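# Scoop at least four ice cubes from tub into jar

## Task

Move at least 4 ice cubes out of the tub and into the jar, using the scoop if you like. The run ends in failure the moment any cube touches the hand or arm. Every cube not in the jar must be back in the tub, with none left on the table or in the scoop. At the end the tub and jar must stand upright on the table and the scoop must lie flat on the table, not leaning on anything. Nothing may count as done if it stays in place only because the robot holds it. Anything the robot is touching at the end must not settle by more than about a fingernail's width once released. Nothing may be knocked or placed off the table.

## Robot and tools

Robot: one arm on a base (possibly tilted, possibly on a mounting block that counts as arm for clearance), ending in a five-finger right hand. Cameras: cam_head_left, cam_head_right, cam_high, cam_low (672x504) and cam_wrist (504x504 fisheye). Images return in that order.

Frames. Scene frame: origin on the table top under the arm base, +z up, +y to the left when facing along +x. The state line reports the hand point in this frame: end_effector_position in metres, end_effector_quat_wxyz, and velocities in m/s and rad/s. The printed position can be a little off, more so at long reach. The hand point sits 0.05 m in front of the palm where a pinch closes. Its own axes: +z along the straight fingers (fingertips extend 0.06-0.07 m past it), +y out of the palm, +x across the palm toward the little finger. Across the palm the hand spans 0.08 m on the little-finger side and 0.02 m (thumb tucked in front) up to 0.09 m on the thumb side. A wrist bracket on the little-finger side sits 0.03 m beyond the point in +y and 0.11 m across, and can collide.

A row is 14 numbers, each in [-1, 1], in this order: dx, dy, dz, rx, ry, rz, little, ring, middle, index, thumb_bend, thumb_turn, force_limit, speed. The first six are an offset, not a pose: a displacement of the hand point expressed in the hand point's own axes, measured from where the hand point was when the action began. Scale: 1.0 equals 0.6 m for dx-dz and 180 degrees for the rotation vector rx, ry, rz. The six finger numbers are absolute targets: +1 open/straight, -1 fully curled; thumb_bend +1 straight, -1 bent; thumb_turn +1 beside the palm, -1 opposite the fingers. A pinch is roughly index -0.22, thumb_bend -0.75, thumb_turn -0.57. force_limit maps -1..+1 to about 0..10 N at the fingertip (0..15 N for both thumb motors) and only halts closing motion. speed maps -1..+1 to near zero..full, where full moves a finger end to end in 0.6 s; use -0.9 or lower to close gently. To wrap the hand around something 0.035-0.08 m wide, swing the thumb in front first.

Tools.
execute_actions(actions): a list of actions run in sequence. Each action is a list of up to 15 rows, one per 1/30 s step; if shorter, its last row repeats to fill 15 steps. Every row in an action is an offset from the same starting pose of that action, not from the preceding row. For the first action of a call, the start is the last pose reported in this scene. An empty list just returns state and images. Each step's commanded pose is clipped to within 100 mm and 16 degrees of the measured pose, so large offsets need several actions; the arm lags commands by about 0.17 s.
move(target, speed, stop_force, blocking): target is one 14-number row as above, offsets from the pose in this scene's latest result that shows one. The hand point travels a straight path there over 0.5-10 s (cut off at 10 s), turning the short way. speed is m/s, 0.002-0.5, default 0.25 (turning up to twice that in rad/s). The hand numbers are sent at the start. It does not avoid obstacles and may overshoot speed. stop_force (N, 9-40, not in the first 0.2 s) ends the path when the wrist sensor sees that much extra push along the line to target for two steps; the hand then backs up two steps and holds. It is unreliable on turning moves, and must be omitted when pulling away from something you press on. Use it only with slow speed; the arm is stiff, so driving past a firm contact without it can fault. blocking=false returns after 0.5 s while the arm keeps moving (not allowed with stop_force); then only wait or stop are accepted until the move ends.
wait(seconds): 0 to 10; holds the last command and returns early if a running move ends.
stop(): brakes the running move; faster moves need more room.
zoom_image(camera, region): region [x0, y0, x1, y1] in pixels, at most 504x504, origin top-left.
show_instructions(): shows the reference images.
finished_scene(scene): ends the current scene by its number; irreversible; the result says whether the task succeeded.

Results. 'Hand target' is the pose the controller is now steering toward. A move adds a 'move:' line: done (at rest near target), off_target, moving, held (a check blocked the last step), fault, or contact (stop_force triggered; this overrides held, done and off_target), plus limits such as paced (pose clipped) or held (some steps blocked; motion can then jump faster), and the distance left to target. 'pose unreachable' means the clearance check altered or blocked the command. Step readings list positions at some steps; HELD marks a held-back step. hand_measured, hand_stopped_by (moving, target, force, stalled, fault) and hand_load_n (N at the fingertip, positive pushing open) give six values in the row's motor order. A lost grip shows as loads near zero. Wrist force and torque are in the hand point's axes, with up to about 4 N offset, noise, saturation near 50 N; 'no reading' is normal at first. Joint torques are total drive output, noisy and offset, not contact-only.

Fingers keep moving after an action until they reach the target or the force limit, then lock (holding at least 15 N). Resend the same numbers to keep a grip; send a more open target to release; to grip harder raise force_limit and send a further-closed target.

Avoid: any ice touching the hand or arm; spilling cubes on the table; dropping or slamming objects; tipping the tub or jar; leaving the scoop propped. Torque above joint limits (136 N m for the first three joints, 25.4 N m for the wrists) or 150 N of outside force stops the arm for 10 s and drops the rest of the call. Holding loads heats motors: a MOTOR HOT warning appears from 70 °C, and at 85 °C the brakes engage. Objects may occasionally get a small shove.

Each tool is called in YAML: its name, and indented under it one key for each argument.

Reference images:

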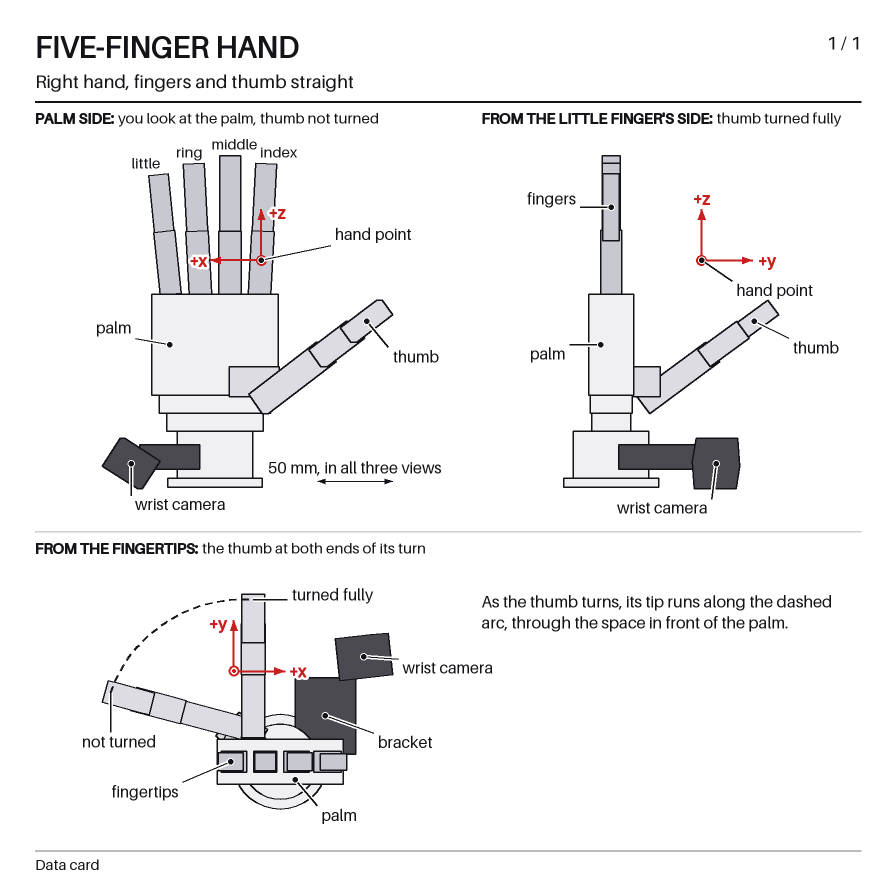

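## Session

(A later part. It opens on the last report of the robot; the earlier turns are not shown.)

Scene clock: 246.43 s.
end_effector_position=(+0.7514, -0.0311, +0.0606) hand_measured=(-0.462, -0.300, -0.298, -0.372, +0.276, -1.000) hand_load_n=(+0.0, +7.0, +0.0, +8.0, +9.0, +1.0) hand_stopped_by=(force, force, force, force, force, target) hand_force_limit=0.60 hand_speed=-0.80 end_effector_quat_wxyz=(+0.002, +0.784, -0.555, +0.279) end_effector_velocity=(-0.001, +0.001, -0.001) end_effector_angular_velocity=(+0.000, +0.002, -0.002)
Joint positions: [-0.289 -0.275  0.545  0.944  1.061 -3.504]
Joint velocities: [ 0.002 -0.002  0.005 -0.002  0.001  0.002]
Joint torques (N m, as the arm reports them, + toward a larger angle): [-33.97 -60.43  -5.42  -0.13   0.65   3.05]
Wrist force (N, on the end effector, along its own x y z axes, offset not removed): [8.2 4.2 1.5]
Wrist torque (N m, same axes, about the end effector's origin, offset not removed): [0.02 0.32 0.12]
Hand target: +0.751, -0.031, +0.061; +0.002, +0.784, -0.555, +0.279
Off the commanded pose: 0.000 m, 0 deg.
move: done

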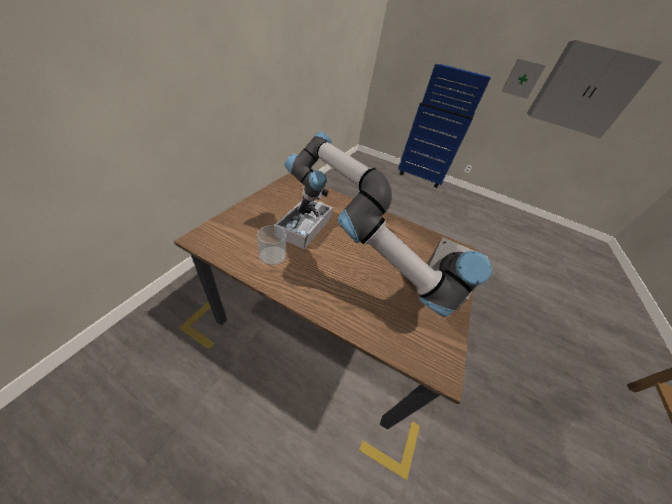

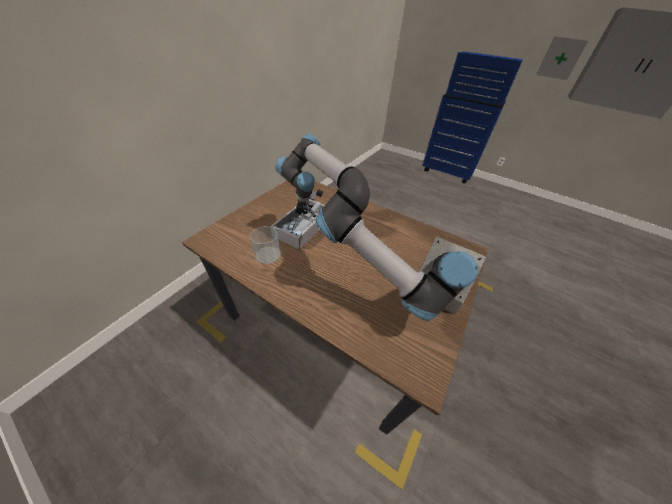

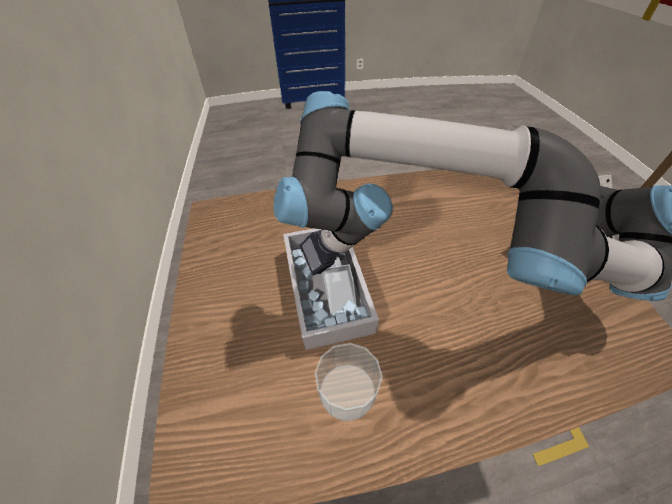

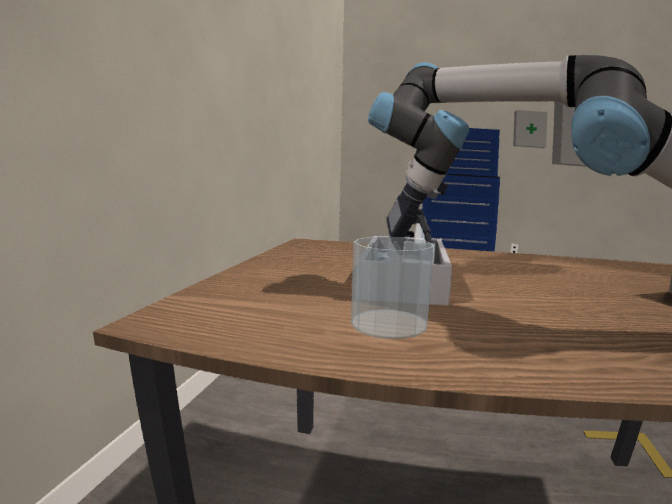

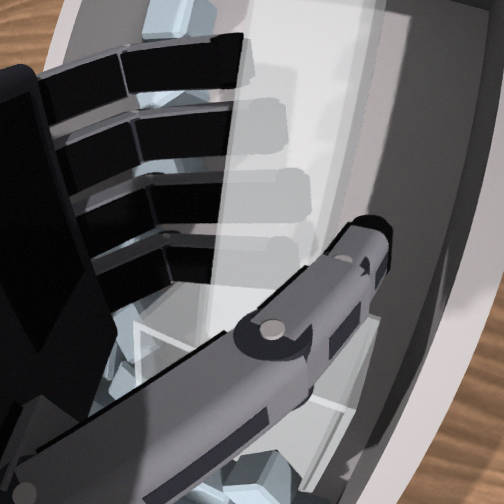

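move:
  target: [0,0,0,0,0,0,-0.98,-1,-0.98,-1,-1,-1,1,-0.8]

move:
  target: [-0.022,-0.01,-0.008,0.013,-0.049,0.024,-0.98,-1,-0.98,-1,-1,-1,1,-0.8]
  speed: 0.04

zoom_image:
  camera: "cam_high"
  region: [230, 160, 430, 360]

zoom_image:
  camera: "cam_head_left"
  region: [250, 150, 390, 270]

Scene clock: 257.53 s.
end_effector_position=(+0.7514, -0.0310, +0.0606) hand_measured=(-0.590, -0.316, -0.380, -0.382, +0.206, -1.000) hand_load_n=(+10.5, +0.0, +7.0, +0.5, +14.5, +7.5) hand_stopped_by=(force, force, force, force, force, target) hand_force_limit=1.00 hand_speed=-0.80 end_effector_quat_wxyz=(+0.002, +0.784, -0.555, +0.279) end_effector_velocity=(-0.000, -0.001, +0.001) end_effector_angular_velocity=(+0.000, -0.001, -0.003)
Joint positions: [-0.289 -0.275  0.545  0.944  1.061 -3.504]
Joint velocities: [-0.002  0.001 -0.001  0.001  0.     0.001]
Joint torques (N m, as the arm reports them, + toward a larger angle): [-56.5  -28.46 -18.46   2.69  -0.54  -1.82]
Wrist force (N, on the end effector, along its own x y z axes, offset not removed): [-0.6 2.3 -2.1]
Wrist torque (N m, same axes, about the end effector's origin, offset not removed): [0.46 -0.23 0.04]
Hand target: +0.751, -0.031, +0.061; +0.002, +0.784, -0.555, +0.279
Off the commanded pose: 0.000 m, 0 deg.
move: done

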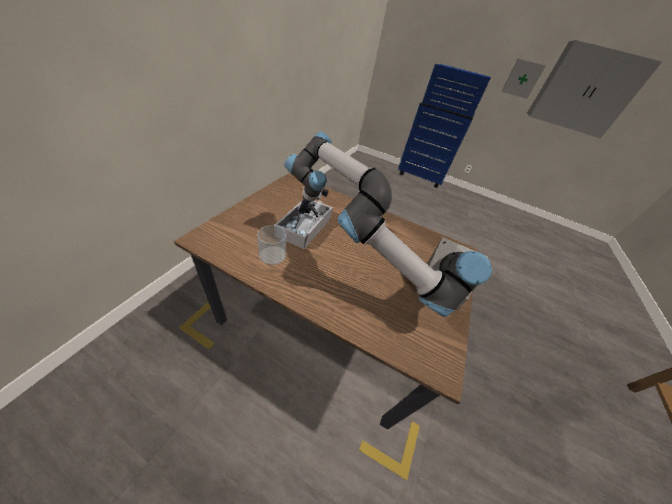

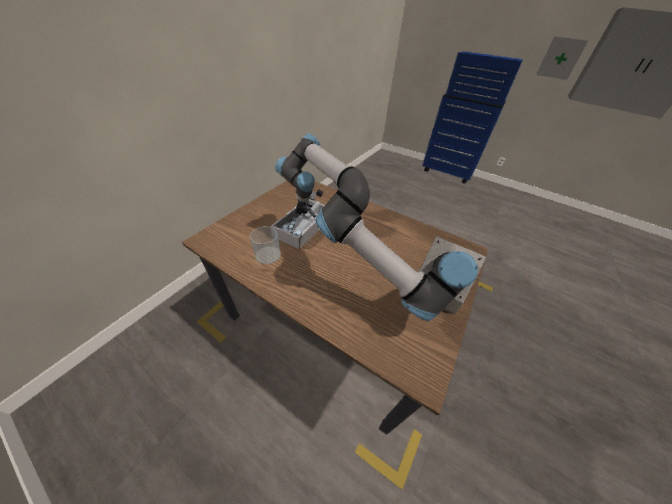

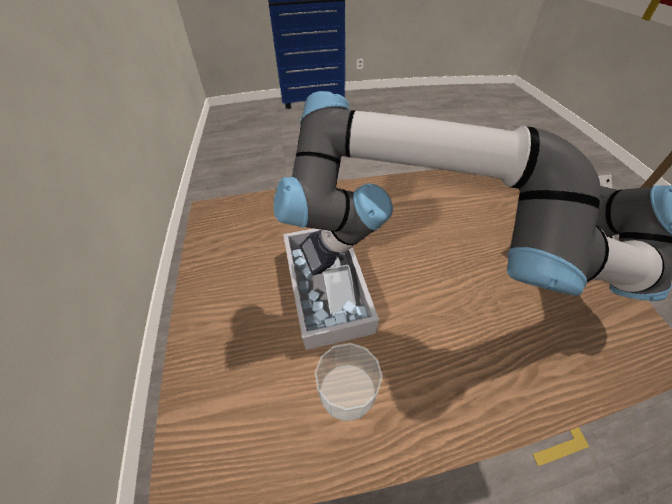

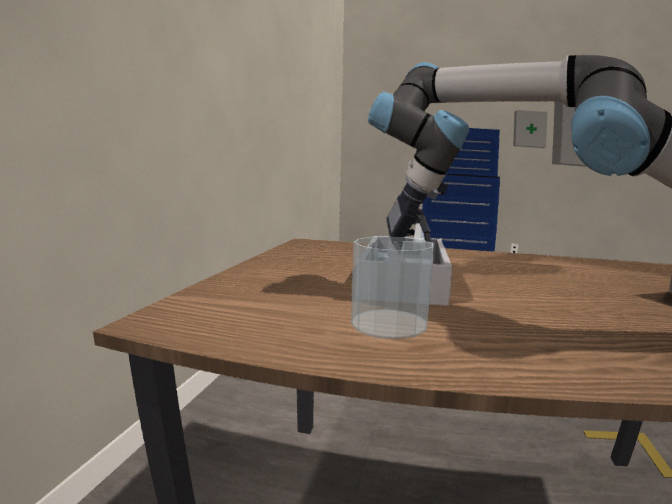

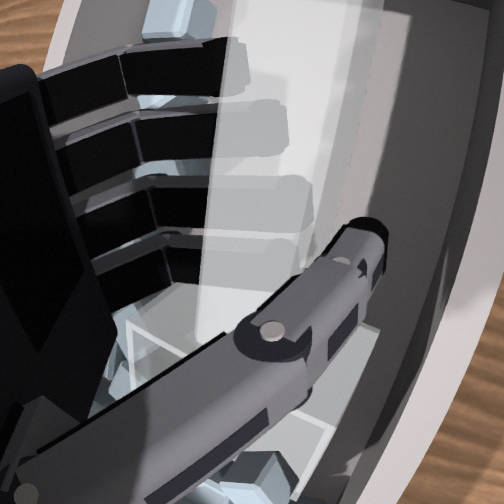

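Scene clock: 259.97 s.
end_effector_position=(+0.7515, -0.0158, +0.0607) hand_measured=(-0.590, -0.316, -0.380, -0.382, +0.206, -1.000) hand_load_n=(+5.5, +0.0, +6.5, +2.0, +14.5, +10.5) hand_stopped_by=(force, force, force, force, force, target) hand_force_limit=1.00 hand_speed=-0.80 end_effector_quat_wxyz=(-0.067, +0.782, -0.576, +0.229) end_effector_velocity=(+0.000, +0.001, -0.000) end_effector_angular_velocity=(+0.008, +0.001, -0.000)
Joint positions: [-0.325 -0.231  0.499  0.987  0.891 -3.48 ]
Joint velocities: [-0.001  0.003 -0.004  0.003 -0.007  0.001]
Joint torques (N m, as the arm reports them, + toward a larger angle): [-56.84 -31.18 -19.     3.52  -2.36   2.66]
Wrist force (N, on the end effector, along its own x y z axes, offset not removed): [0.0 3.7 1.6]
Wrist torque (N m, same axes, about the end effector's origin, offset not removed): [0.36 -0.15 0.08]
Hand target: +0.752, -0.016, +0.061; -0.067, +0.781, -0.577, +0.229
Off the commanded pose: 0.000 m, 0 deg.
move: done

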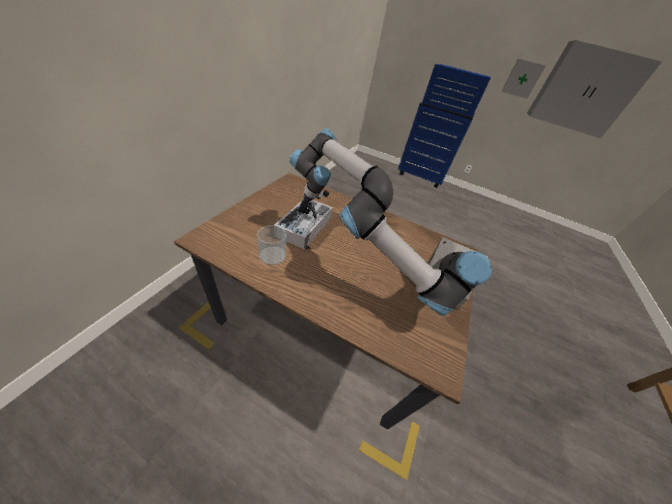

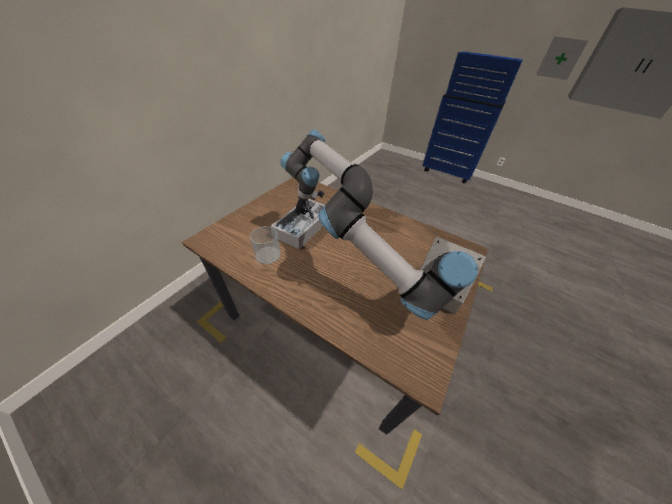

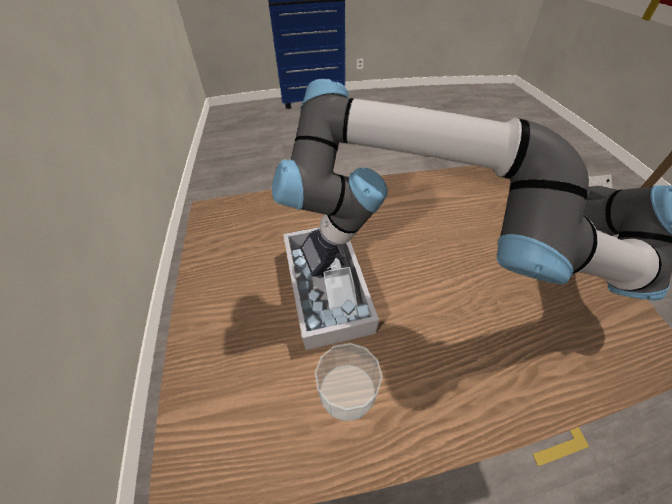

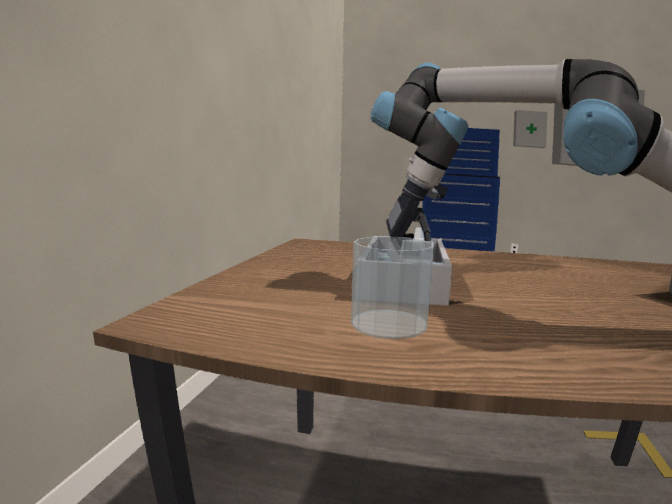

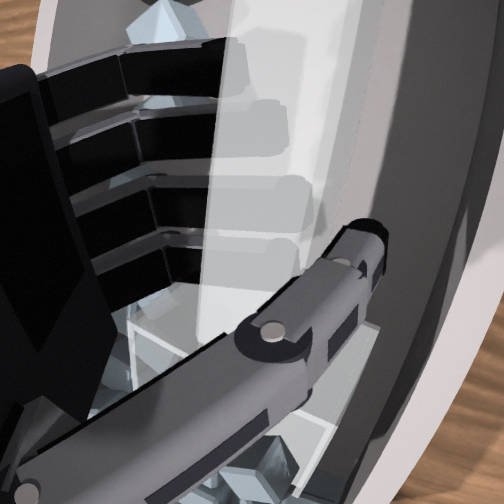

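Region (230, 160, 430, 360) of cam_high's 672x504 image, scaled by 2.520, with more detail than that image has.

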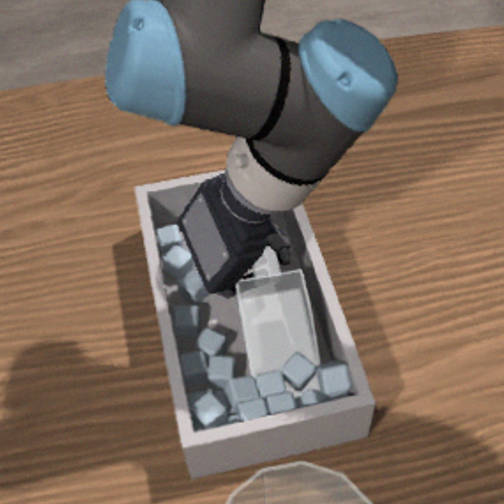

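Region (250, 150, 390, 270) of cam_head_left's 672x504 image, scaled by 3.600, with more detail than that image has; it fills the top 432 rows of this view, and the rest is white.

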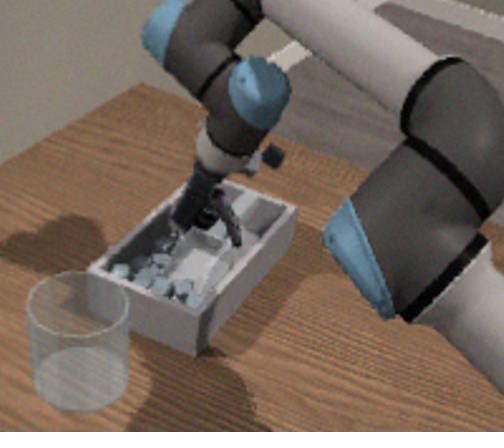

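Progress. Forward 2 cm with a small tilt.

move:
  target: [-0.031,-0.011,-0.005,0.005,-0.02,0.01,-0.98,-1,-0.98,-1,-1,-1,1,-0.8]
  speed: 0.03

zoom_image:
  camera: "cam_high"
  region: [230, 160, 430, 360]

Scene clock: 267.20 s.
end_effector_position=(+0.7517, +0.0041, +0.0605) hand_measured=(-0.592, -0.316, -0.380, -0.382, +0.208, -1.000) hand_load_n=(+2.0, +0.0, +5.5, +2.5, +15.0, +11.0) hand_stopped_by=(force, force, force, force, force, target) hand_force_limit=1.00 hand_speed=-0.80 end_effector_quat_wxyz=(-0.094, +0.779, -0.584, +0.208) end_effector_velocity=(+0.001, +0.002, +0.001) end_effector_angular_velocity=(+0.004, -0.001, +0.001)
Joint positions: [-0.325 -0.231  0.494  0.998  0.827 -3.453]
Joint velocities: [ 0.    -0.    -0.002  0.    -0.004  0.002]
Joint torques (N m, as the arm reports them, + toward a larger angle): [-38.53 -33.66 -19.5    4.36  -4.09   3.33]
Wrist force (N, on the end effector, along its own x y z axes, offset not removed): [7.9 5.3 1.7]
Wrist torque (N m, same axes, about the end effector's origin, offset not removed): [0.39 -0.13 0.06]
Hand target: +0.752, +0.004, +0.061; -0.095, +0.779, -0.584, +0.208
Off the commanded pose: 0.000 m, 0 deg.
move: done

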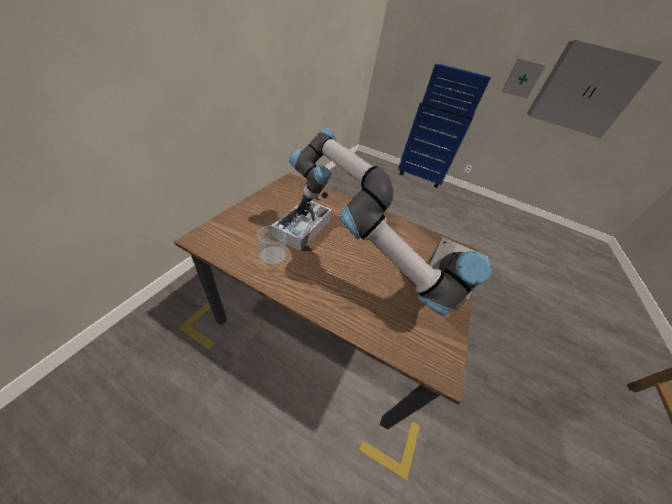

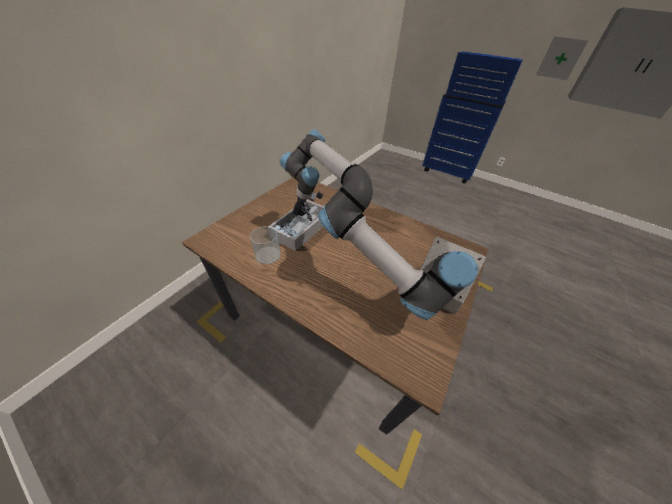

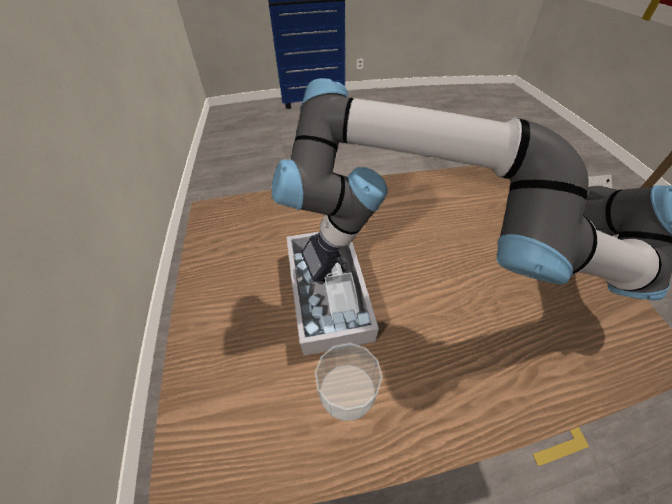

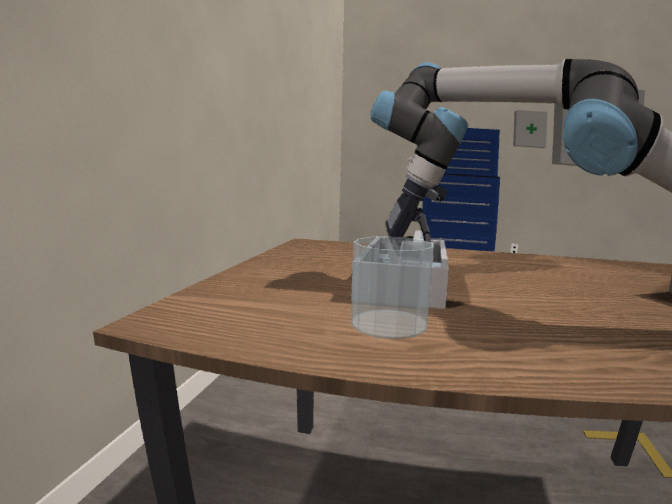

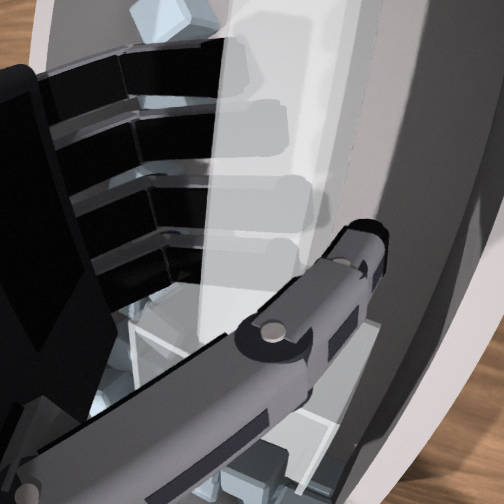

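Region (230, 160, 430, 360) of cam_high's 672x504 image, scaled by 2.520, with more detail than that image has.

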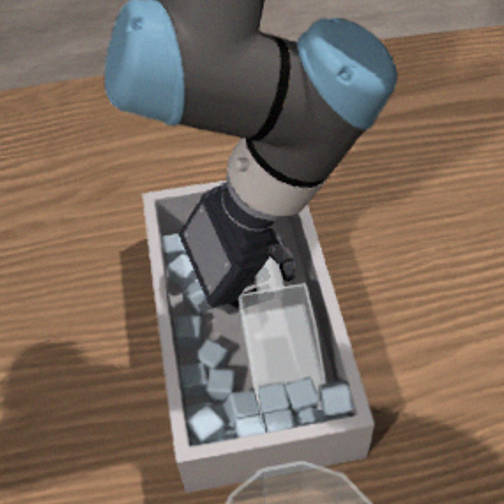

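move:
  target: [0.003,-0.006,-0.015,0.019,-0.073,0.036,-0.98,-0.98,-0.98,-0.98,-1,-1,0.6,-0.8]
  speed: 0.05

zoom_image:
  camera: "cam_high"
  region: [230, 160, 430, 360]

zoom_image:
  camera: "cam_head_left"
  region: [250, 150, 390, 270]

Scene clock: 276.77 s.
end_effector_position=(+0.7512, +0.0043, +0.0703) hand_measured=(-0.592, -0.378, -0.382, -0.422, +0.208, -1.000) hand_load_n=(+0.5, +9.5, +3.0, +8.5, +16.5, +10.5) hand_stopped_by=(force, force, force, force, force, target) hand_force_limit=0.60 hand_speed=-0.80 end_effector_quat_wxyz=(-0.195, +0.760, -0.606, +0.130) end_effector_velocity=(+0.000, +0.001, -0.000) end_effector_angular_velocity=(+0.008, +0.003, +0.002)
Joint positions: [-0.391 -0.088  0.333  1.113  0.573 -3.455]
Joint velocities: [-0.     0.011 -0.018  0.014 -0.008 -0.004]
Joint torques (N m, as the arm reports them, + toward a larger angle): [-56.67 -33.28 -19.67   3.71  -2.97  -2.55]
Wrist force (N, on the end effector, along its own x y z axes, offset not removed): [1.5 2.8 0.8]
Wrist torque (N m, same axes, about the end effector's origin, offset not removed): [0.17 -0.06 0.19]
Hand target: +0.751, +0.004, +0.070; -0.195, +0.760, -0.606, +0.129
Off the commanded pose: 0.000 m, 0 deg.
move: done

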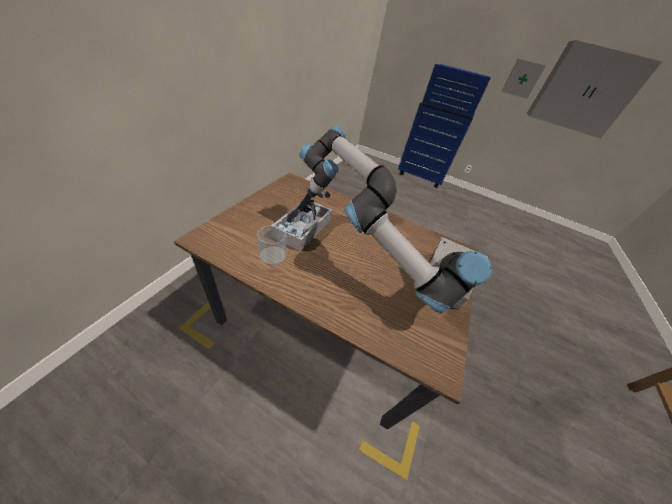

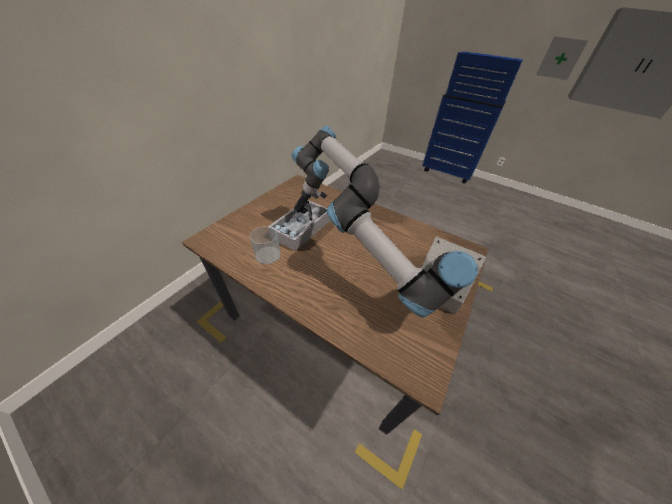

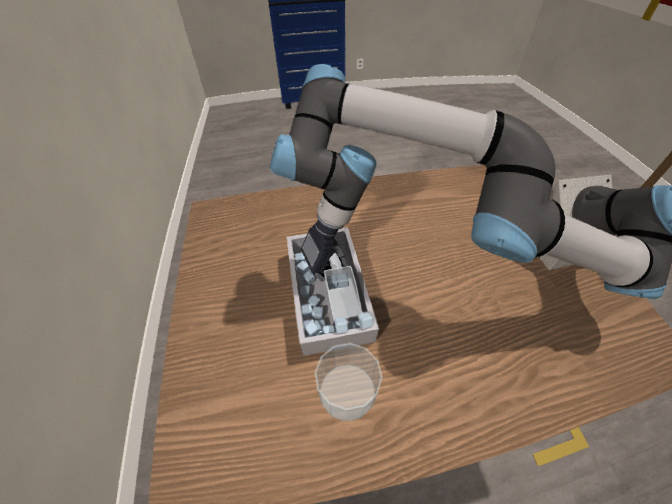

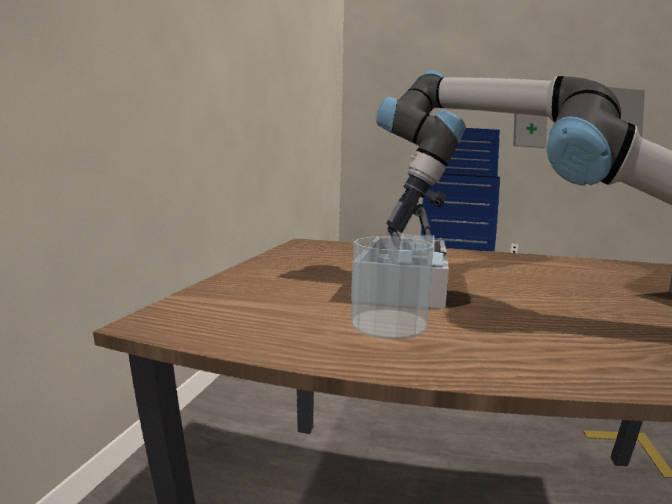

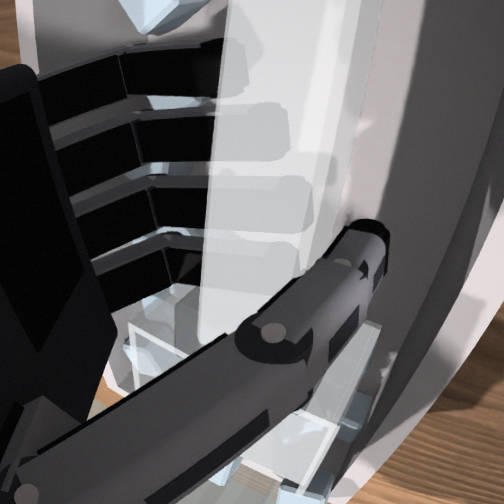

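Region (230, 160, 430, 360) of cam_high's 672x504 image, scaled by 2.520, with more detail than that image has.

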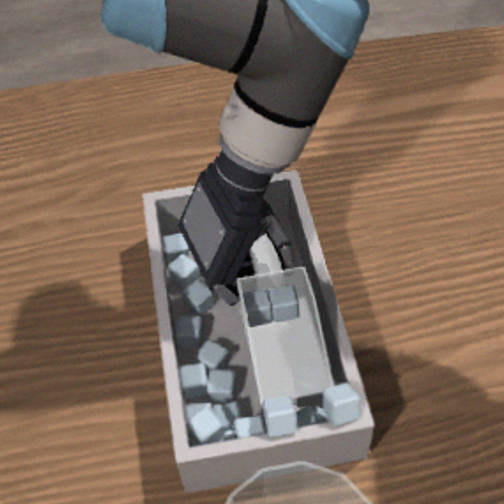

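Region (250, 150, 390, 270) of cam_head_left's 672x504 image, scaled by 3.600, with more detail than that image has; it fills the top 432 rows of this view, and the rest is white.

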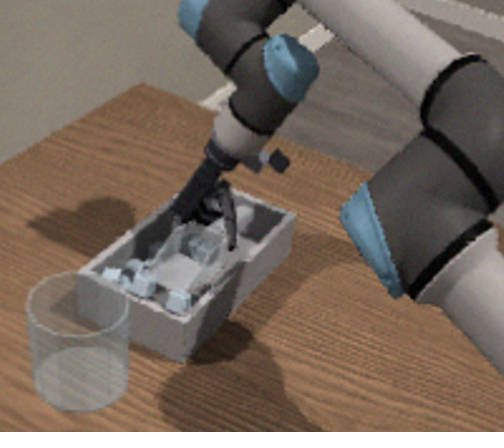

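move:
  target: [0.048,0.013,0.001,0,0,0,-0.98,-0.98,-0.98,-0.98,-1,-1,0.6,-0.8]
  speed: 0.02

zoom_image:
  camera: "cam_high"
  region: [230, 160, 430, 360]

Scene clock: 290.03 s.
end_effector_position=(+0.7513, -0.0250, +0.0650) hand_measured=(-0.592, -0.378, -0.382, -0.422, +0.208, -1.000) hand_load_n=(+0.5, +9.5, +3.0, +8.5, +16.5, +10.5) hand_stopped_by=(force, force, force, force, force, target) hand_force_limit=0.60 hand_speed=-0.80 end_effector_quat_wxyz=(-0.195, +0.760, -0.606, +0.130) end_effector_velocity=(-0.000, -0.002, -0.001) end_effector_angular_velocity=(+0.002, +0.003, +0.000)
Joint positions: [-0.413  0.006  0.208  1.177  0.569 -3.495]
Joint velocities: [-0.001  0.016 -0.026  0.017 -0.001 -0.005]
Joint torques (N m, as the arm reports them, + toward a larger angle): [-58.05 -35.62 -18.87   3.61  -2.99  -2.7 ]
Wrist force (N, on the end effector, along its own x y z axes, offset not removed): [0.7 3.4 0.5]
Wrist torque (N m, same axes, about the end effector's origin, offset not removed): [0.43 -0.23 0.24]
Hand target: +0.751, -0.025, +0.065; -0.195, +0.760, -0.606, +0.130
Off the commanded pose: 0.000 m, 0 deg.
move: done

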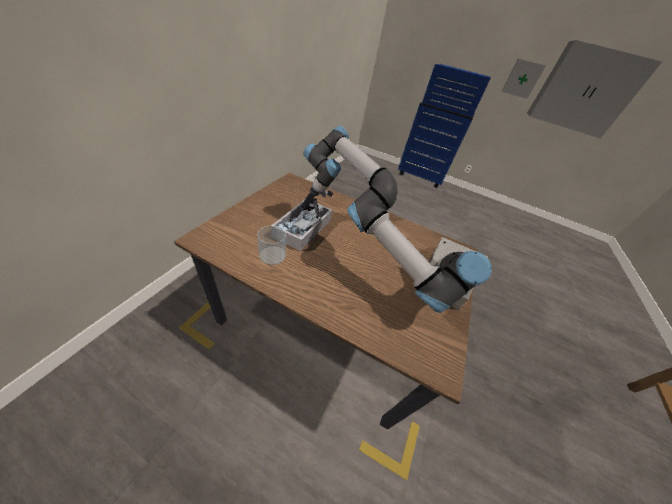

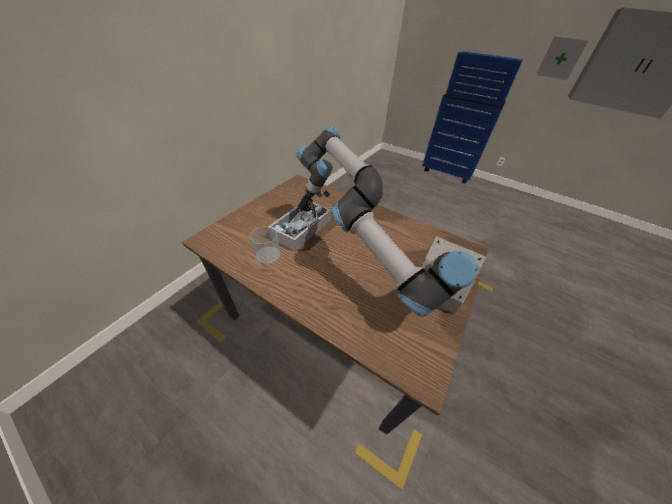

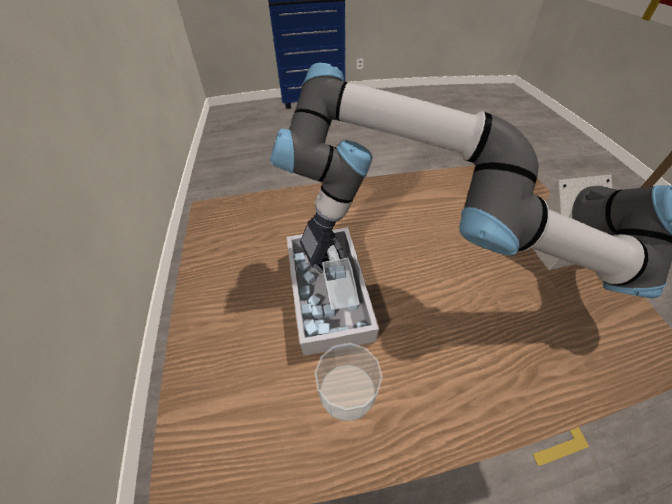

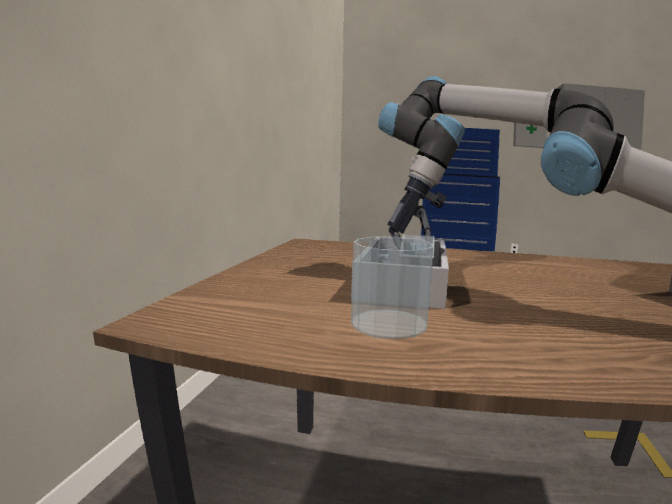

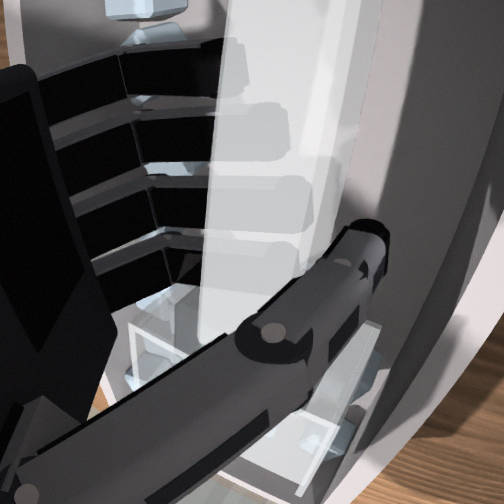

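Region (230, 160, 430, 360) of cam_high's 672x504 image, scaled by 2.520, with more detail than that image has.

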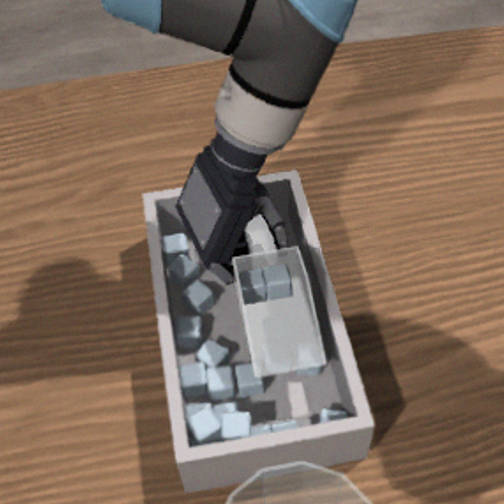

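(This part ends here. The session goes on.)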